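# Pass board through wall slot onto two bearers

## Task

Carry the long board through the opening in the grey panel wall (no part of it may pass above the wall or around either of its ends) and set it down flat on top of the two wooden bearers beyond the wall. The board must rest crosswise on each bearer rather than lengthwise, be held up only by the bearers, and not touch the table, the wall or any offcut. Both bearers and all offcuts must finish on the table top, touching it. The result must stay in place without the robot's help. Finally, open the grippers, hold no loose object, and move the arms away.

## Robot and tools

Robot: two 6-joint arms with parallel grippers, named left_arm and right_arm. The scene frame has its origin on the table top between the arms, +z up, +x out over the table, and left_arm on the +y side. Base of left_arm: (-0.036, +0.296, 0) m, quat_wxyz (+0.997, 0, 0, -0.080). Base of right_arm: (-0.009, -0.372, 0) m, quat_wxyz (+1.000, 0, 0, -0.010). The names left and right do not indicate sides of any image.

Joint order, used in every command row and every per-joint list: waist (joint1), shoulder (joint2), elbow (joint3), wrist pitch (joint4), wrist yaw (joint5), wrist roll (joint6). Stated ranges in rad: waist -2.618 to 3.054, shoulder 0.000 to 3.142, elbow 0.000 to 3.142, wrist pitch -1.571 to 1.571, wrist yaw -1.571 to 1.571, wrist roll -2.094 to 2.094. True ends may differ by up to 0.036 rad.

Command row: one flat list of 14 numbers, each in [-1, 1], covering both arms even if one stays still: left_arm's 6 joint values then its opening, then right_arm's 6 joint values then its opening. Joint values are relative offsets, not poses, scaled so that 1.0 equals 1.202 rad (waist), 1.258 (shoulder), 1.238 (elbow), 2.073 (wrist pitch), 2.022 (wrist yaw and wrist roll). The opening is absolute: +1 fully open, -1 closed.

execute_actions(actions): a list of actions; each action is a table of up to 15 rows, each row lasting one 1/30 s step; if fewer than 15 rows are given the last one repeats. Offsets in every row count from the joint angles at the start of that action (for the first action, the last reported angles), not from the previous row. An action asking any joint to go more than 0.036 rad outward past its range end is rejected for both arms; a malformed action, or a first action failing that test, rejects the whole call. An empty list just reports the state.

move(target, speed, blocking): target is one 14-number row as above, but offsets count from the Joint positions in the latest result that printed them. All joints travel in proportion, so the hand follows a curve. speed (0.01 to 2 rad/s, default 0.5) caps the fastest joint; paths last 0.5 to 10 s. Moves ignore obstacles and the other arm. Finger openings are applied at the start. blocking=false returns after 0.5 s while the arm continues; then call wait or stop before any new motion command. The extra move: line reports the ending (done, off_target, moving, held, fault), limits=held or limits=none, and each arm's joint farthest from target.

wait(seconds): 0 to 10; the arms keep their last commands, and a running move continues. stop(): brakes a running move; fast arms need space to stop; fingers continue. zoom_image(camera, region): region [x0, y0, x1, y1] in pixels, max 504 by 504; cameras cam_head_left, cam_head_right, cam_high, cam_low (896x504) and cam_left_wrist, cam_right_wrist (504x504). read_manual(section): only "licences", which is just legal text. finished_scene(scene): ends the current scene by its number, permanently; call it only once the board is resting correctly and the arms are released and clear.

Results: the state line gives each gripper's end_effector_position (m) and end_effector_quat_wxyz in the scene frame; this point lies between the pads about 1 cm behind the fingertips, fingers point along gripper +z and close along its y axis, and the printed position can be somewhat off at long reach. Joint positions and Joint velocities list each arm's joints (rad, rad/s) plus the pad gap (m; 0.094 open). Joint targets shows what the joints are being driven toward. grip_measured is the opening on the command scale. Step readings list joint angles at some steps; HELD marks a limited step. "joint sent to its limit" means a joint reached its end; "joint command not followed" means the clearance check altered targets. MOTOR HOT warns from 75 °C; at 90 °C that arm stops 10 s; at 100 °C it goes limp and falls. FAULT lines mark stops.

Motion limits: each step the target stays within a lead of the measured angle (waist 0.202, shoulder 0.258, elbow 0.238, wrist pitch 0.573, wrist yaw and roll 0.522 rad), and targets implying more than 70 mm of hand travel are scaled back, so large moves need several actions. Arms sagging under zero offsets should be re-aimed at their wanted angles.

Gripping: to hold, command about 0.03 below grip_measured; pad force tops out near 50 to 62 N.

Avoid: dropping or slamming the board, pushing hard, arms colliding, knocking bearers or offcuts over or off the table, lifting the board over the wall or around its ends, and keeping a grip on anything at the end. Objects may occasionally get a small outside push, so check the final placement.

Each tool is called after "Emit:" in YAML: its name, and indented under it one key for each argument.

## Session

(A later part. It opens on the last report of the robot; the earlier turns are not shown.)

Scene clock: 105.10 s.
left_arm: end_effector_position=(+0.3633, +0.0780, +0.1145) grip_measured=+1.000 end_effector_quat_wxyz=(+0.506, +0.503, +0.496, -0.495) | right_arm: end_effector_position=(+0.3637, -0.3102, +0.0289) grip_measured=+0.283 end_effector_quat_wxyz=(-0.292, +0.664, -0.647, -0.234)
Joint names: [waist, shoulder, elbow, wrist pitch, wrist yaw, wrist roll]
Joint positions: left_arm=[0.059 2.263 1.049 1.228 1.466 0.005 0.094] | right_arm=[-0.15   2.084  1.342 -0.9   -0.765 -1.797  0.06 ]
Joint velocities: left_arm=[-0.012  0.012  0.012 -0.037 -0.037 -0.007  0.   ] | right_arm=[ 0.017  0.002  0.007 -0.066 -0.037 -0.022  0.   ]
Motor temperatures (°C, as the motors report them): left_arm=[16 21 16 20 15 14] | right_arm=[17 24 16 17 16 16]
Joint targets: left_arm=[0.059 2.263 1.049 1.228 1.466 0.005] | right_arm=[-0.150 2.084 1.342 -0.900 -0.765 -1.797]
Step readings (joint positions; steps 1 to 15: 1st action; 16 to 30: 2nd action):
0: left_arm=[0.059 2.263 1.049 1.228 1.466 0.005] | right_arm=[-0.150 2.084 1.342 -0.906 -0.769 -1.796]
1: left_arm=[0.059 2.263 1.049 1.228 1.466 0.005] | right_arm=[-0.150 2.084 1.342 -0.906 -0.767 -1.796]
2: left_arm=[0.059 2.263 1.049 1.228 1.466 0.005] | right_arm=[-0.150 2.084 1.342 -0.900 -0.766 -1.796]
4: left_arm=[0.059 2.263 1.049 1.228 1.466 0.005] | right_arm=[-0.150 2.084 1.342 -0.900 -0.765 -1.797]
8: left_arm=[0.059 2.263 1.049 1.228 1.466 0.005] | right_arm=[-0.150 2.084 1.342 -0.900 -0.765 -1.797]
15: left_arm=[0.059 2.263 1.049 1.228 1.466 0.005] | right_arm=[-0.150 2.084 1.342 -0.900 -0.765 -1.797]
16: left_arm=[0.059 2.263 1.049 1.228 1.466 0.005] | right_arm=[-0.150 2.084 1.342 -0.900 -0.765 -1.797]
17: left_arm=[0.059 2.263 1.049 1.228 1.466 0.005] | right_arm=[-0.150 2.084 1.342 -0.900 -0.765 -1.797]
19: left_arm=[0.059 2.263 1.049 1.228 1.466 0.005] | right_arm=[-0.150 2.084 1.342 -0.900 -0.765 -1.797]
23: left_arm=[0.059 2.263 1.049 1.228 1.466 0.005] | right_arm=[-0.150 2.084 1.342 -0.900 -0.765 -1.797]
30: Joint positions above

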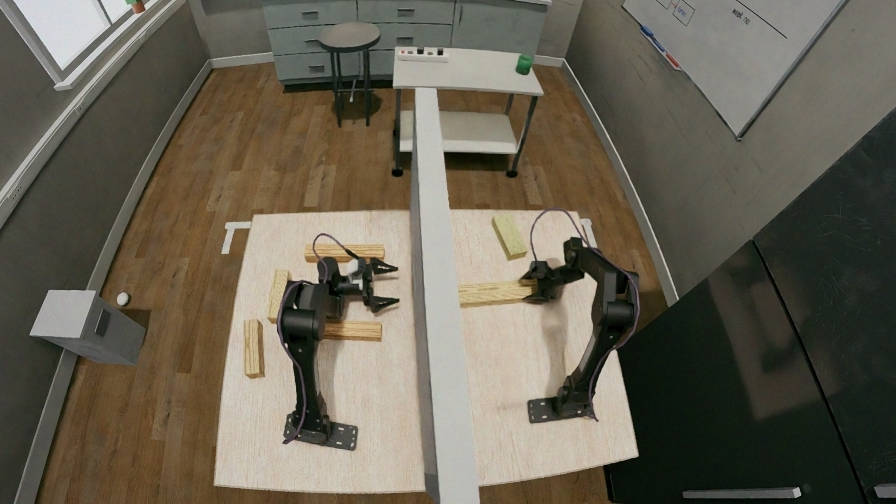

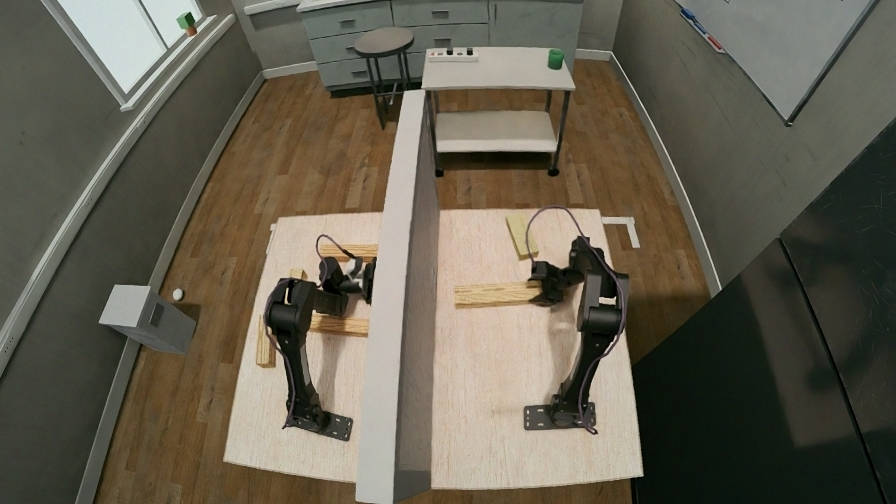

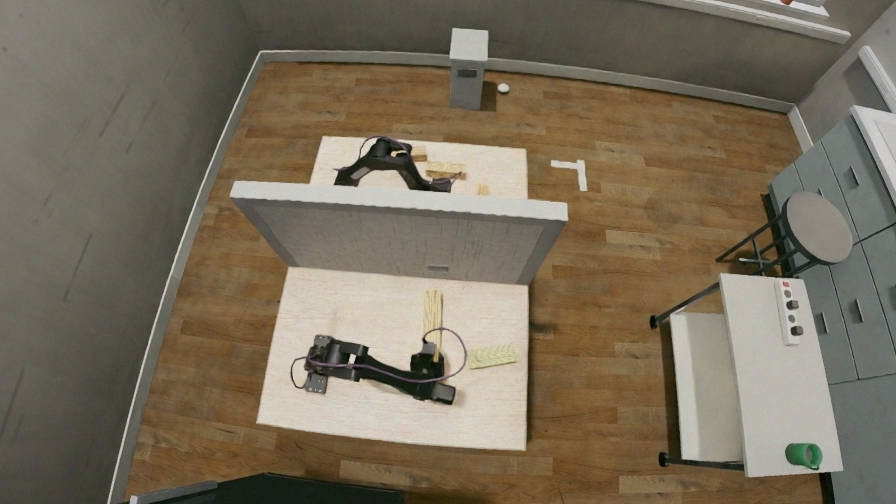

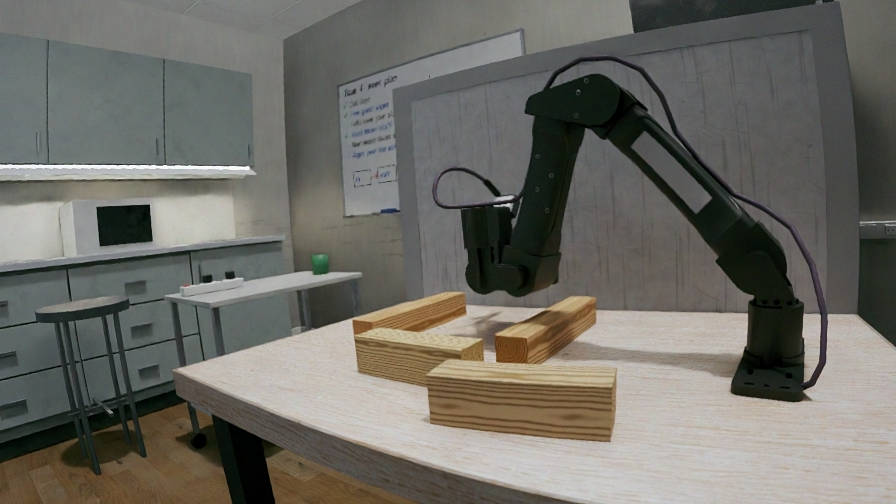

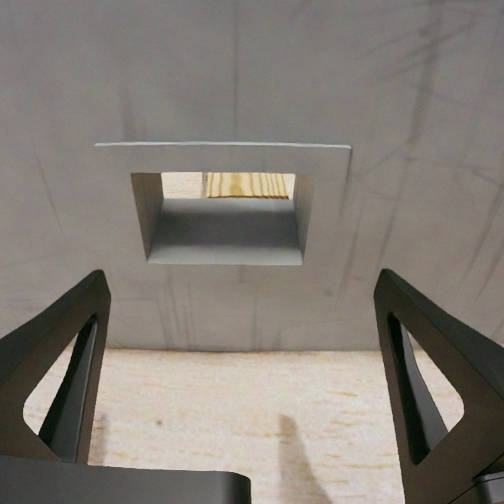

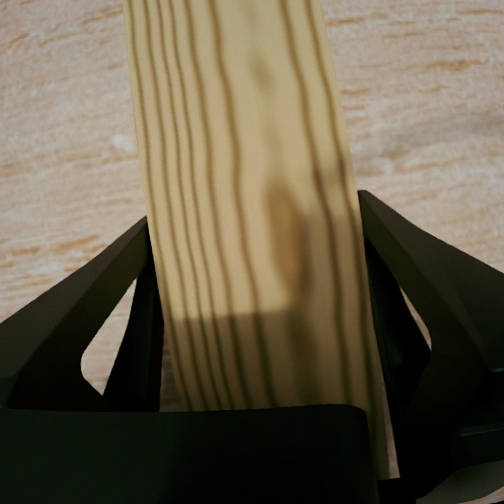

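Emit:
move:
  target: [0,0,0,0,0,0,1, 0.063,-0.113,0.159,-0.111,-0.047,0.102,0.15]
  speed: 0.4

Scene clock: 106.83 s.
left_arm: end_effector_position=(+0.3633, +0.0780, +0.1145) grip_measured=+1.000 end_effector_quat_wxyz=(+0.506, +0.503, +0.496, -0.495) | right_arm: end_effector_position=(+0.3689, -0.2843, +0.1091) grip_measured=+0.278 end_effector_quat_wxyz=(-0.282, +0.629, -0.679, -0.251)
Joint names: [waist, shoulder, elbow, wrist pitch, wrist yaw, wrist roll]
Joint positions: left_arm=[0.059 2.263 1.049 1.228 1.466 0.005 0.094] | right_arm=[-0.081  1.967  1.505 -1.114 -0.774 -1.598  0.06 ]
Joint velocities: left_arm=[-0.002 -0.007 -0.002  0.037  0.022 -0.007  0.   ] | right_arm=[ 0.002 -0.012 -0.007 -0.066 -0.022  0.022 -0.001]
Motor temperatures (°C, as the motors report them): left_arm=[16 21 16 20 15 14] | right_arm=[17 24 16 17 16 16]
Joint targets: left_arm=[0.059 2.263 1.049 1.228 1.466 0.005] | right_arm=[-0.074 1.942 1.539 -1.130 -0.860 -1.591]
move: off_target (right_arm); limits=none; left_arm: farthest joint: the waist, 0.000 radians from its target (0.000 radians at the start); right_arm: farthest joint: the wrist yaw, 0.086 radians from its target (0.096 radians at the start)

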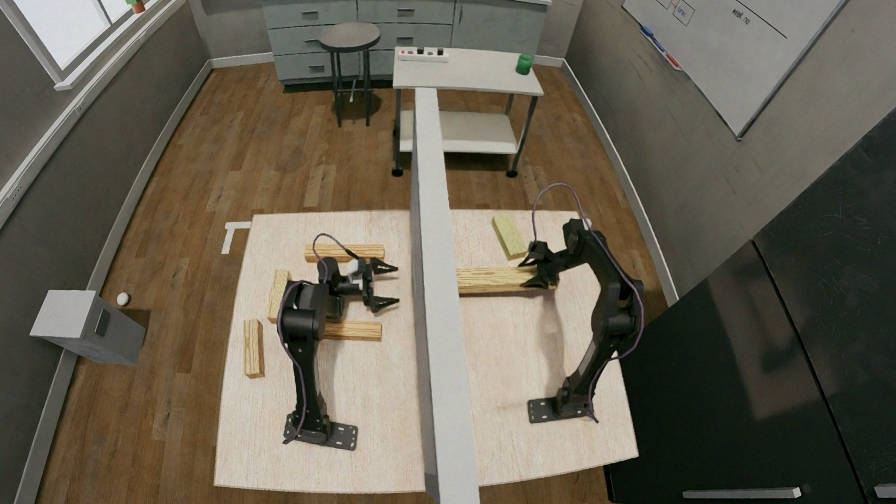

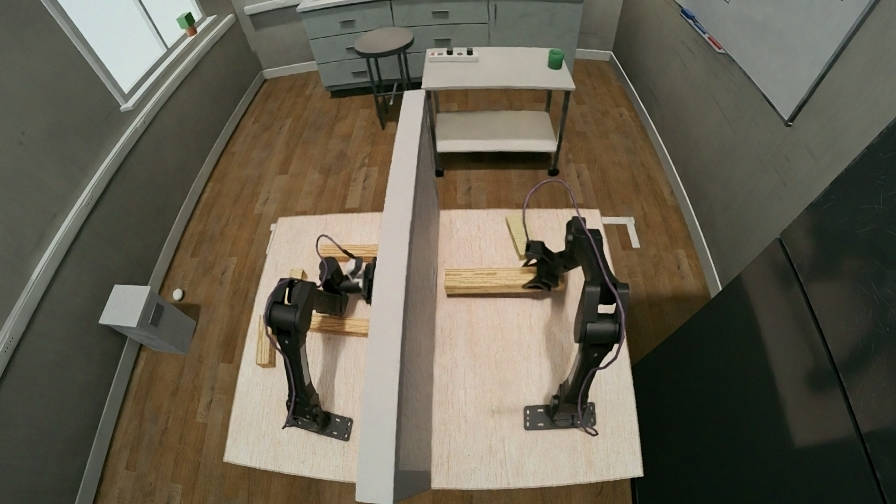

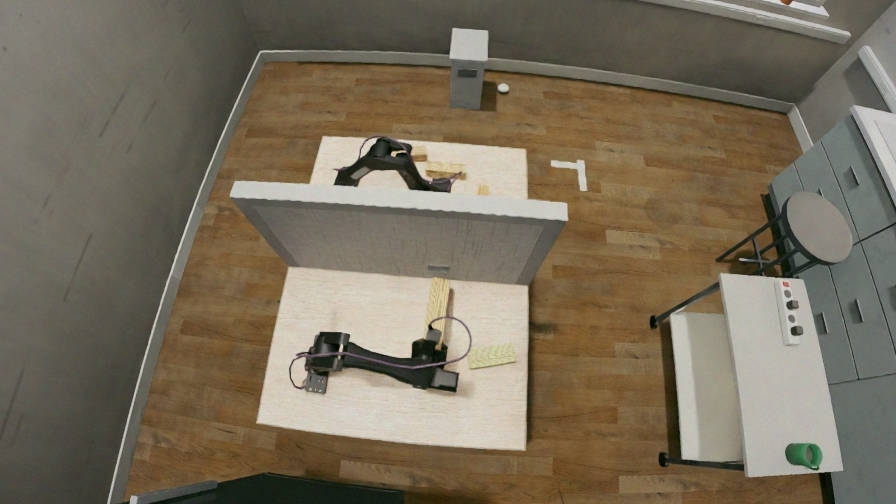

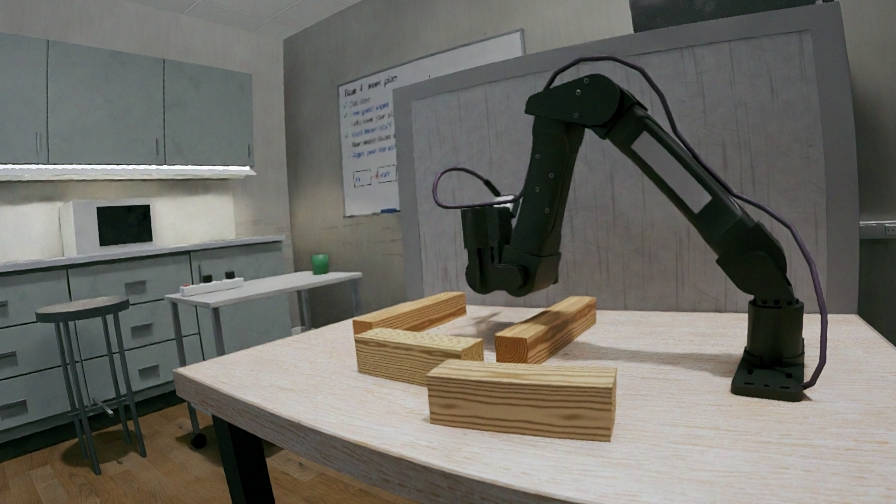

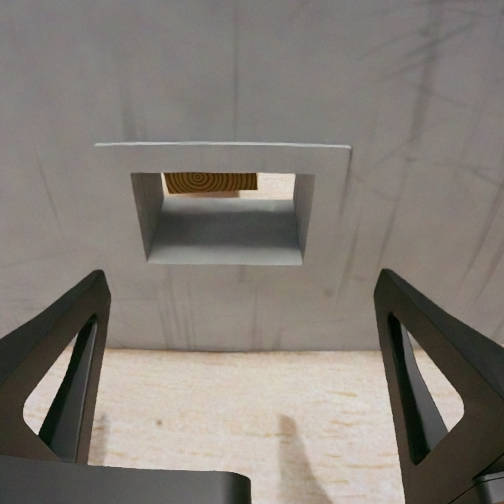

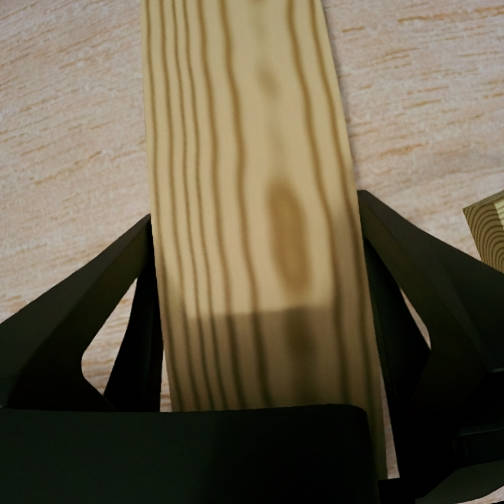

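Emit:
move:
  target: [0,0,0,0,0,0,1, 0.014,-0.055,0.024,-0.026,-0.0425,0.003,0.15]
  speed: 0.3

Scene clock: 107.90 s.
left_arm: end_effector_position=(+0.3633, +0.0780, +0.1145) grip_measured=+1.000 end_effector_quat_wxyz=(+0.506, +0.503, +0.496, -0.495) | right_arm: end_effector_position=(+0.3607, -0.2811, +0.1210) grip_measured=+0.278 end_effector_quat_wxyz=(-0.279, +0.633, -0.678, -0.250)
Joint names: [waist, shoulder, elbow, wrist pitch, wrist yaw, wrist roll]
Joint positions: left_arm=[0.059 2.263 1.049 1.228 1.466 0.005 0.094] | right_arm=[-0.072  1.93   1.505 -1.151 -0.768 -1.598  0.06 ]
Joint velocities: left_arm=[ 0.012  0.002  0.002 -0.037  0.037 -0.022  0.   ] | right_arm=[-0.007  0.007 -0.002  0.081 -0.022  0.022  0.   ]
Motor temperatures (°C, as the motors report them): left_arm=[16 21 16 20 15 14] | right_arm=[17 24 16 17 17 16]
Joint targets: left_arm=[0.059 2.263 1.049 1.228 1.466 0.005] | right_arm=[-0.064 1.898 1.535 -1.167 -0.860 -1.592]
move: off_target (right_arm); limits=none; left_arm: farthest joint: the waist, 0.000 radians from its target (0.000 radians at the start); right_arm: farthest joint: the wrist yaw, 0.092 radians from its target (0.085 radians at the start)

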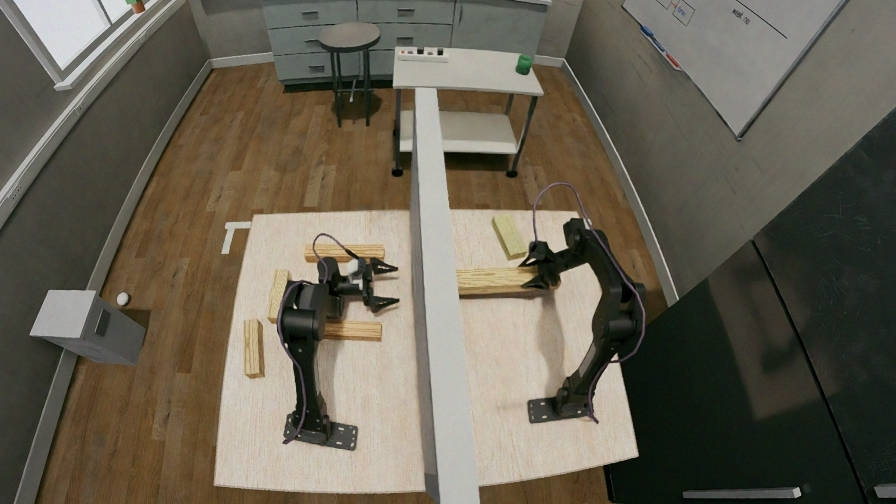

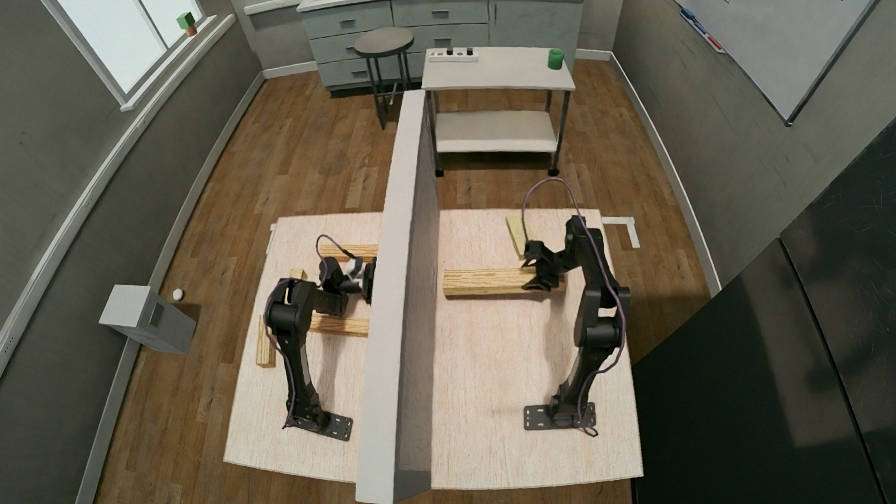

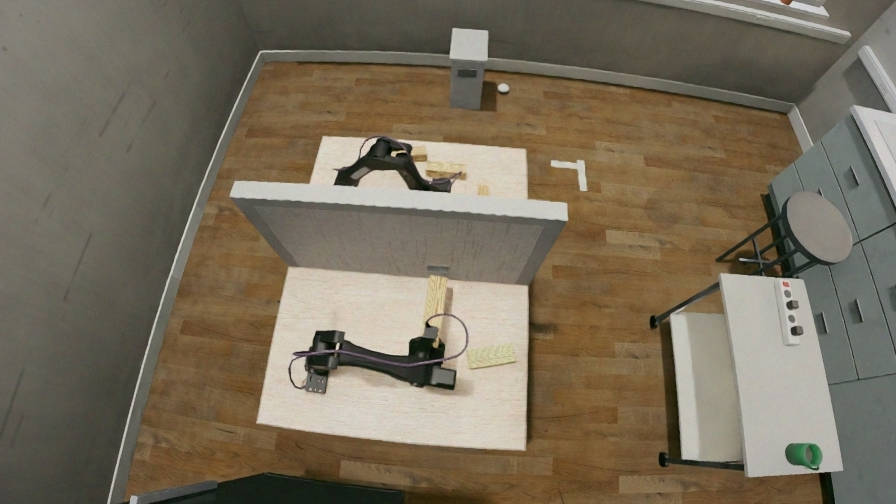

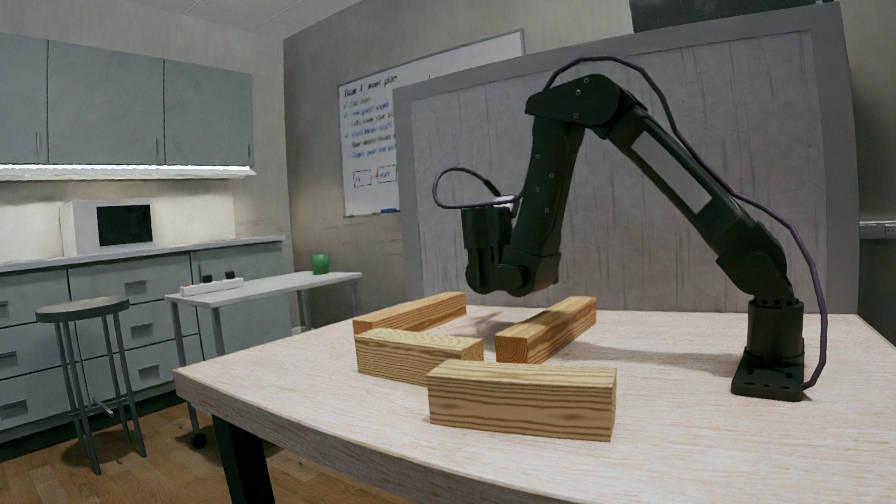

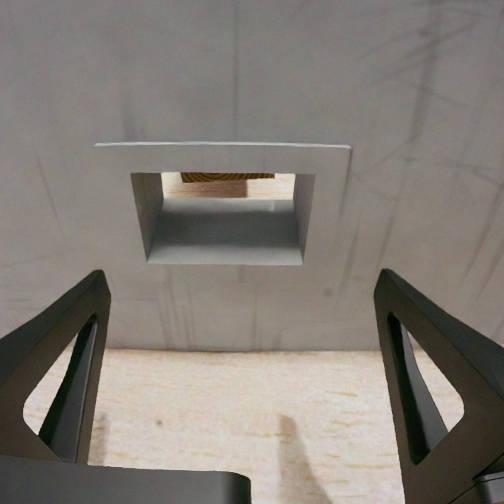

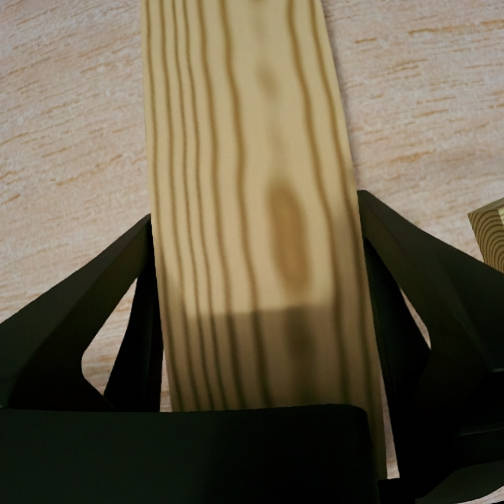

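Emit:
move:
  target: [0,0,0,0,0,0,1, 0.122,-0.07,-0.063,0.085,-0.045,0.108,0.15]
  speed: 0.25

Scene clock: 109.43 s.
left_arm: end_effector_position=(+0.3633, +0.0780, +0.1145) grip_measured=+1.000 end_effector_quat_wxyz=(+0.506, +0.503, +0.496, -0.495) | right_arm: end_effector_position=(+0.3541, -0.2511, +0.1151) grip_measured=+0.278 end_effector_quat_wxyz=(-0.255, +0.629, -0.696, -0.233)
Joint names: [waist, shoulder, elbow, wrist pitch, wrist yaw, wrist roll]
Joint positions: left_arm=[0.059 2.263 1.049 1.228 1.466 0.005 0.094] | right_arm=[ 0.035  1.873  1.434 -1.04  -0.699 -1.422  0.06 ]
Joint velocities: left_arm=[-0.007 -0.022  0.012 -0.022 -0.022 -0.095  0.   ] | right_arm=[ 0.007 -0.002 -0.007 -0.022 -0.022 -0.007 -0.001]
Motor temperatures (°C, as the motors report them): left_arm=[16 21 16 20 15 14] | right_arm=[17 24 16 17 17 16]
Joint targets: left_arm=[0.059 2.263 1.049 1.228 1.466 0.005] | right_arm=[0.074 1.842 1.427 -0.975 -0.859 -1.379]
move: off_target (right_arm); limits=none; left_arm: farthest joint: the waist, 0.000 radians from its target (0.000 radians at the start); right_arm: farthest joint: the wrist yaw, 0.160 radians from its target (0.091 radians at the start)

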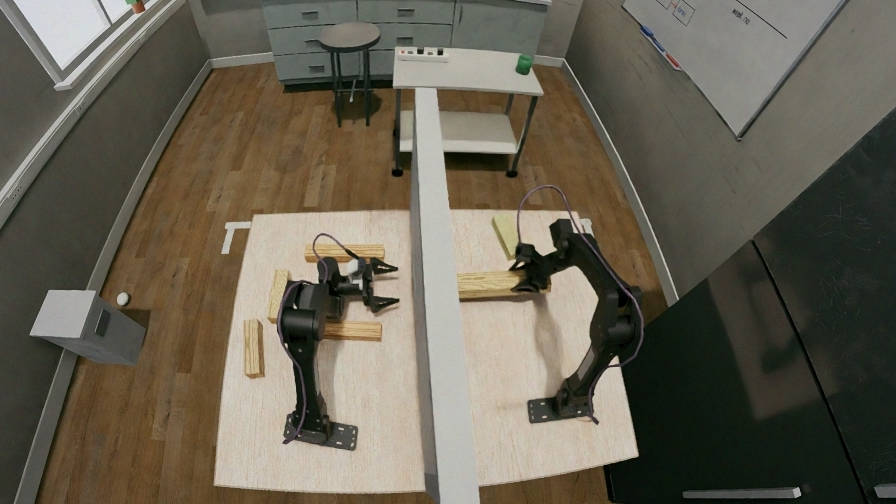

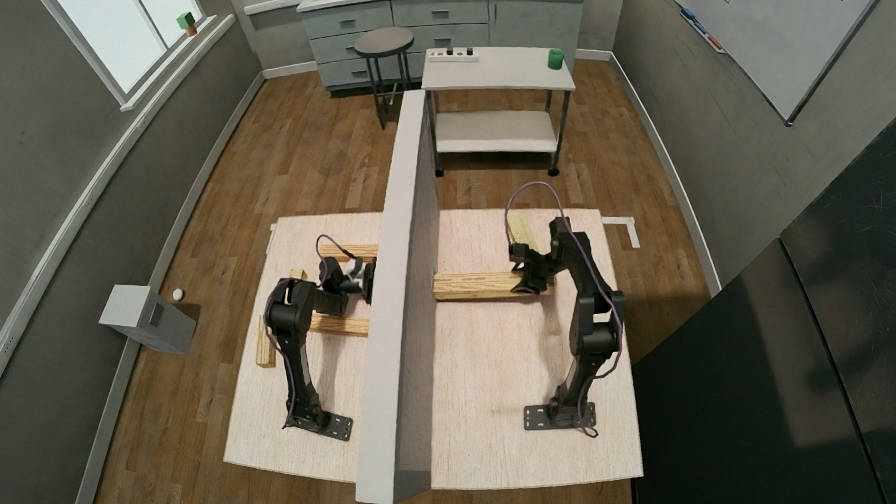

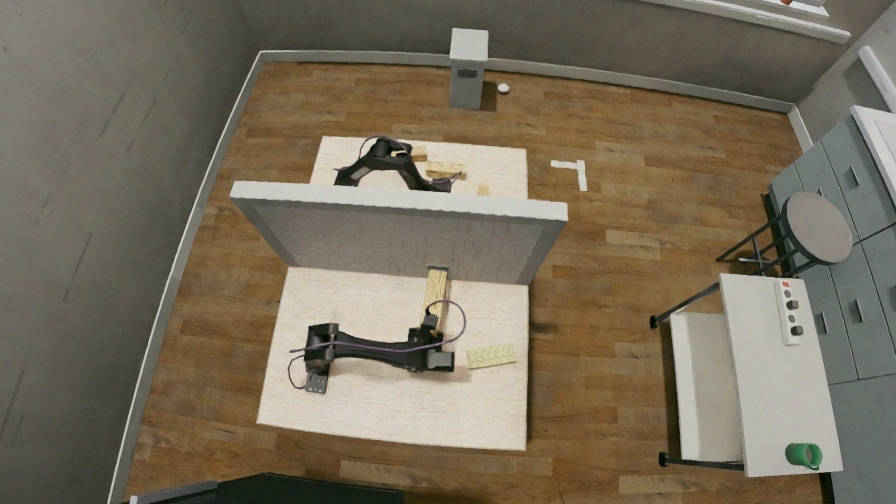

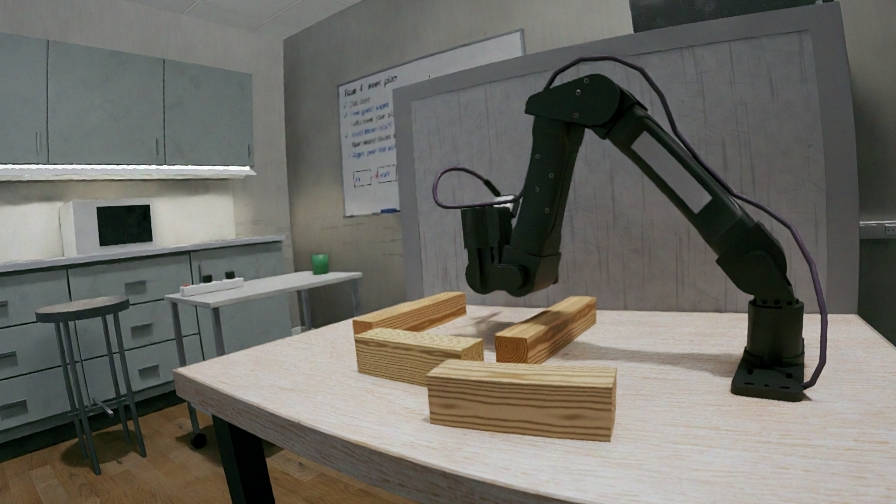

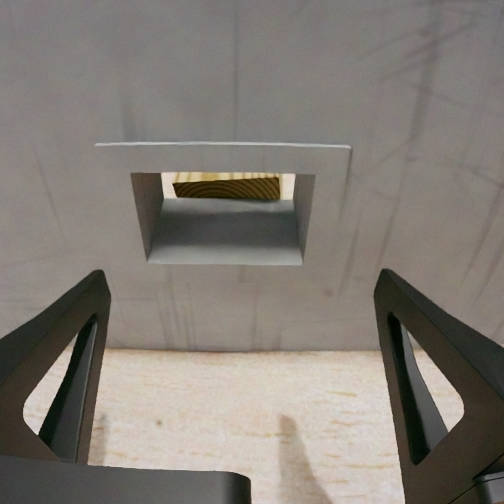

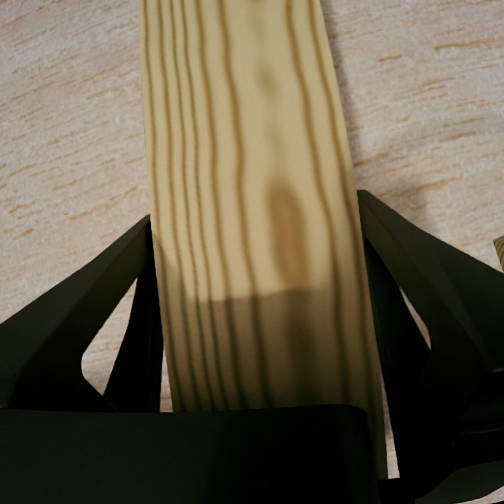

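Emit:
move:
  target: [0,0,0,0,0,0,1, -0.096,0.0135,0.142,-0.116,-0.08,-0.093,0.15]
  speed: 0.3

Scene clock: 112.30 s.
left_arm: end_effector_position=(+0.3633, +0.0780, +0.1145) grip_measured=+1.000 end_effector_quat_wxyz=(+0.506, +0.503, +0.496, -0.495) | right_arm: end_effector_position=(+0.3526, -0.2812, +0.1513) grip_measured=+0.278 end_effector_quat_wxyz=(-0.277, +0.634, -0.677, -0.251)
Joint names: [waist, shoulder, elbow, wrist pitch, wrist yaw, wrist roll]
Joint positions: left_arm=[0.059 2.263 1.049 1.228 1.466 0.005 0.094] | right_arm=[-0.074  1.887  1.569 -1.264 -0.766 -1.604  0.06 ]
Joint velocities: left_arm=[ 0.007  0.002 -0.002  0.007 -0.066 -0.037  0.   ] | right_arm=[ 0.002 -0.012 -0.002  0.051 -0.022  0.066  0.   ]
Motor temperatures (°C, as the motors report them): left_arm=[16 21 16 20 15 14] | right_arm=[17 24 16 17 17 16]
Joint targets: left_arm=[0.059 2.263 1.049 1.228 1.466 0.005] | right_arm=[-0.080 1.890 1.610 -1.280 -0.861 -1.611]
move: off_target (right_arm); limits=none; left_arm: farthest joint: the waist, 0.000 radians from its target (0.000 radians at the start); right_arm: farthest joint: the wrist yaw, 0.094 radians from its target (0.161 radians at the start)

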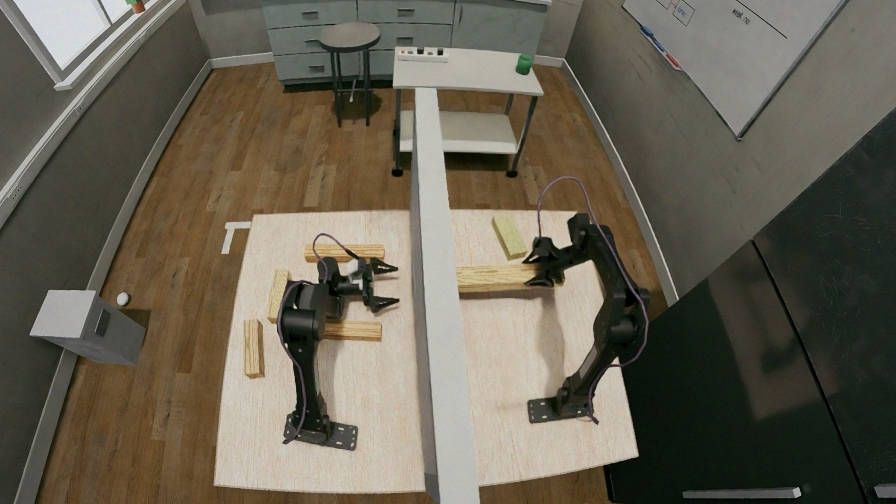

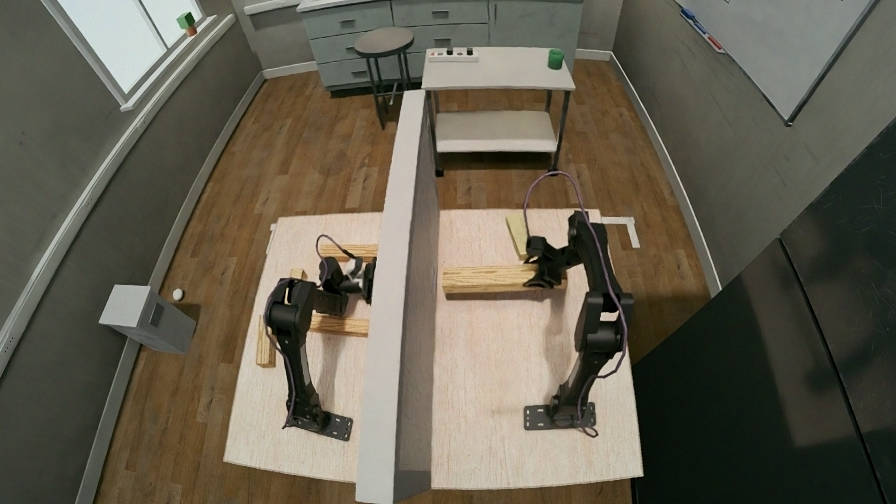

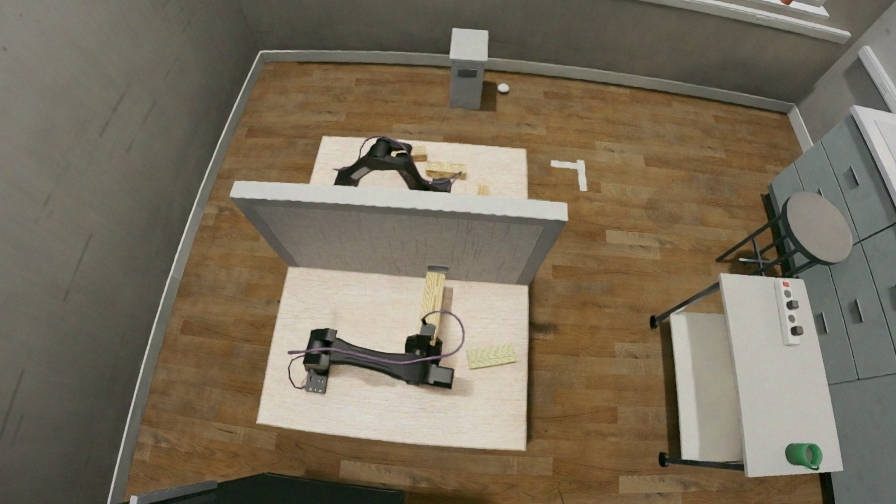

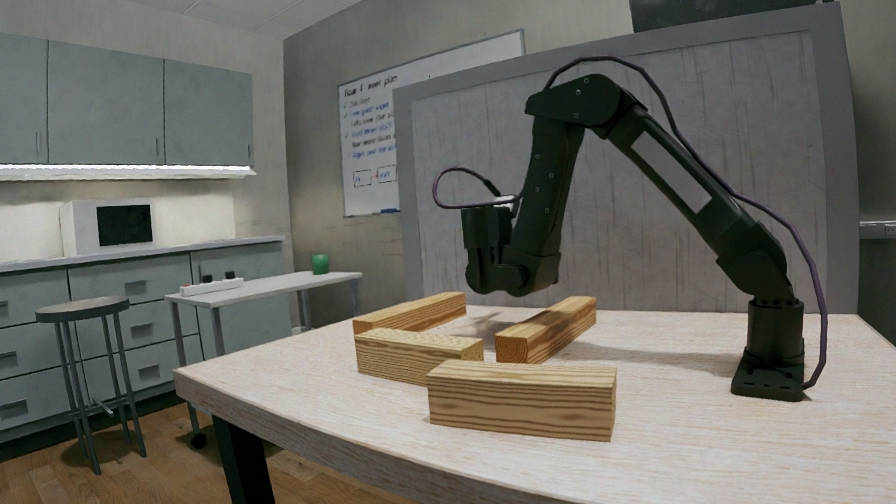

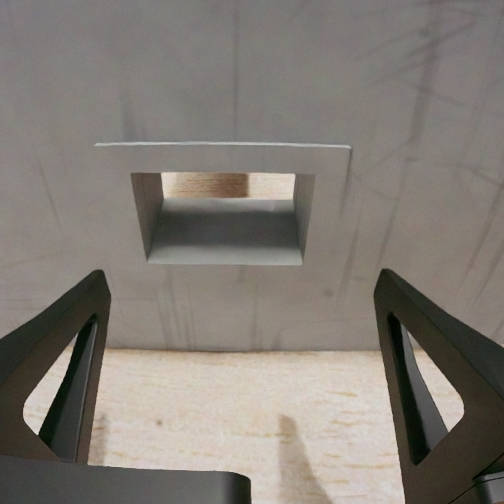

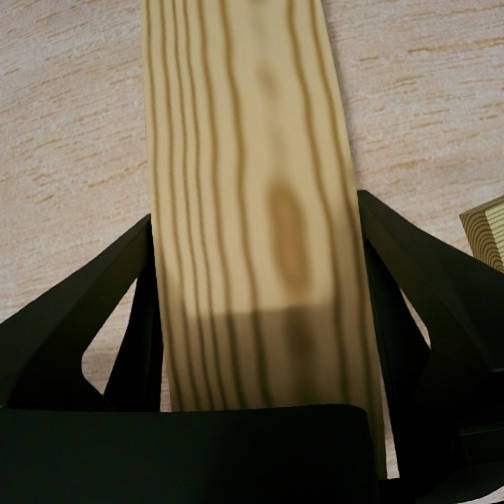

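Emit:
move:
  target: [0,0,0,0,0,0,1, 0.122,-0.047,-0.033,0.079,-0.047,0.108,0.15]
  speed: 0.25

Scene clock: 113.70 s.
left_arm: end_effector_position=(+0.3633, +0.0780, +0.1145) grip_measured=+1.000 end_effector_quat_wxyz=(+0.506, +0.503, +0.496, -0.495) | right_arm: end_effector_position=(+0.3559, -0.2333, +0.1478) grip_measured=+0.276 end_effector_quat_wxyz=(-0.269, +0.632, -0.682, -0.250)
Joint names: [waist, shoulder, elbow, wrist pitch, wrist yaw, wrist roll]
Joint positions: left_arm=[0.059 2.263 1.049 1.228 1.466 0.005 0.094] | right_arm=[ 0.066  1.868  1.535 -1.126 -0.747 -1.405  0.06 ]
Joint velocities: left_arm=[-0.012 -0.012 -0.007 -0.022 -0.007  0.066  0.   ] | right_arm=[-0.022  0.012  0.012 -0.022 -0.007  0.007  0.   ]
Motor temperatures (°C, as the motors report them): left_arm=[16 21 16 20 15 14] | right_arm=[17 24 16 17 17 16]
Joint targets: left_arm=[0.059 2.263 1.049 1.228 1.466 0.005] | right_arm=[0.072 1.828 1.528 -1.100 -0.862 -1.386]
move: off_target (right_arm); limits=none; left_arm: farthest joint: the waist, 0.000 radians from its target (0.000 radians at the start); right_arm: farthest joint: the wrist yaw, 0.114 radians from its target (0.095 radians at the start)

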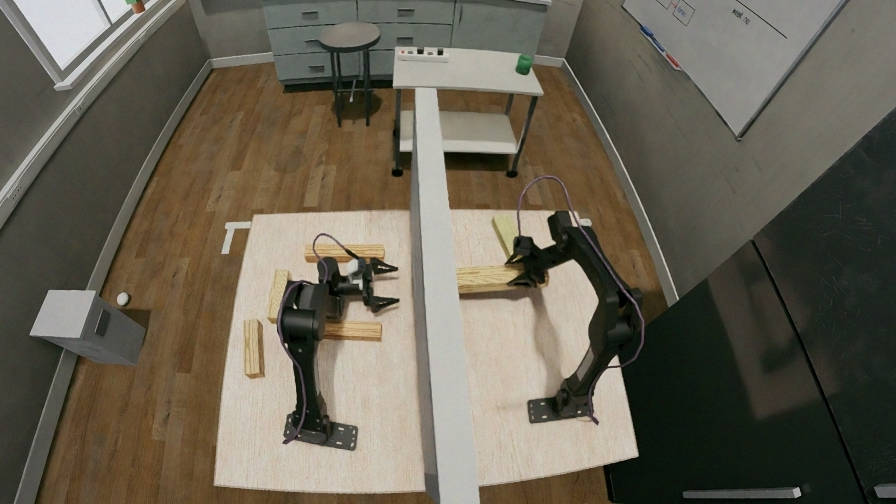

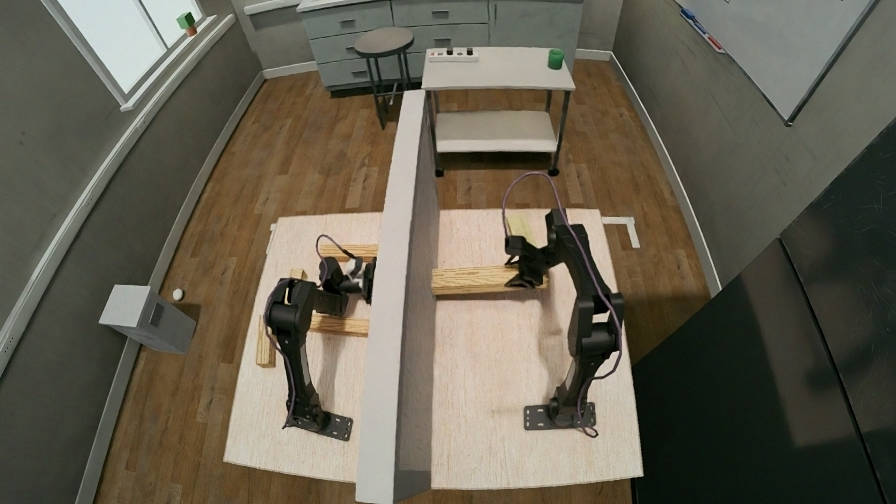

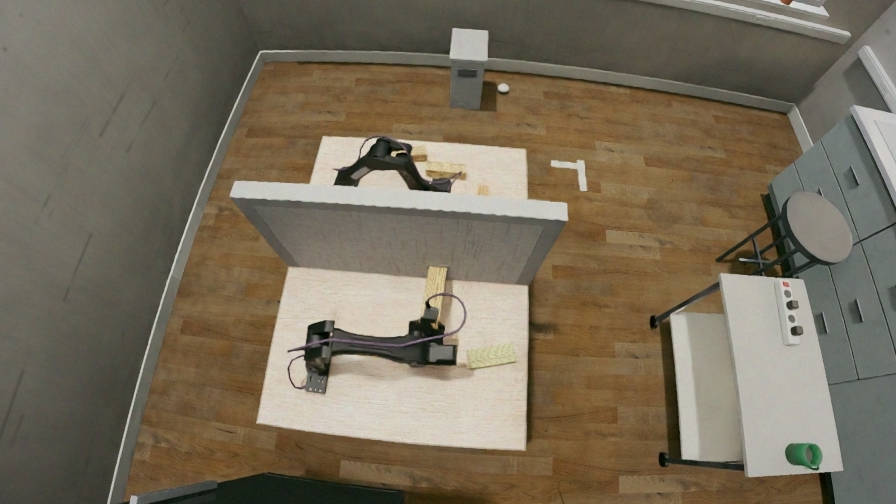

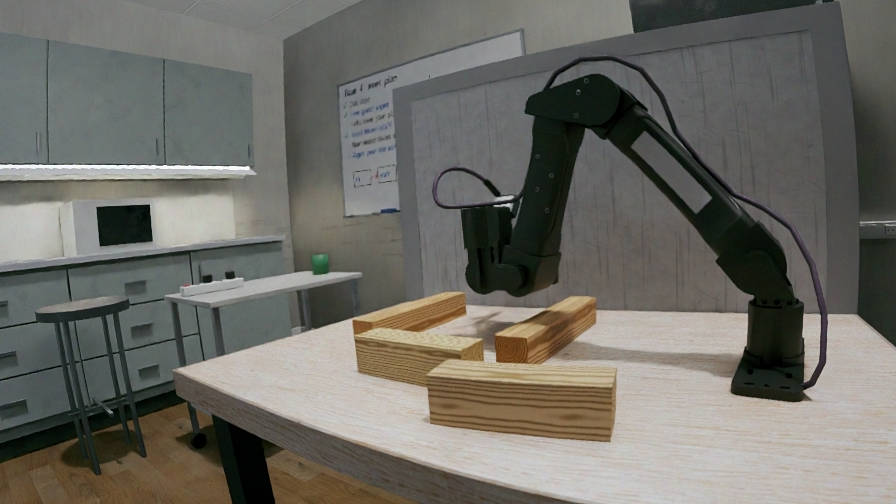

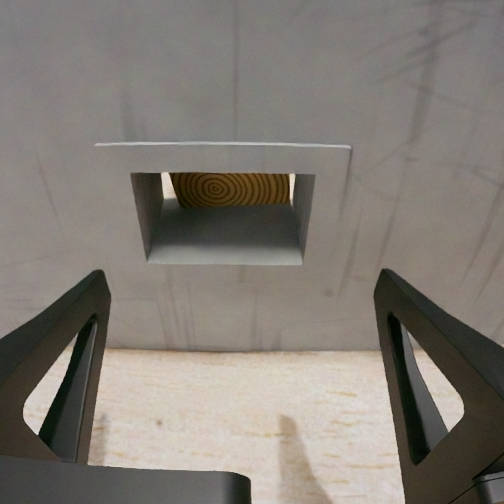

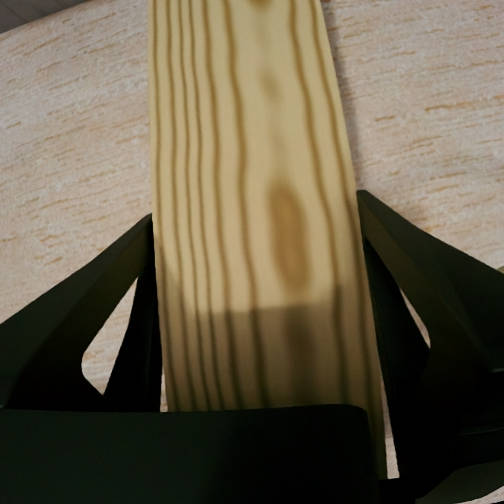

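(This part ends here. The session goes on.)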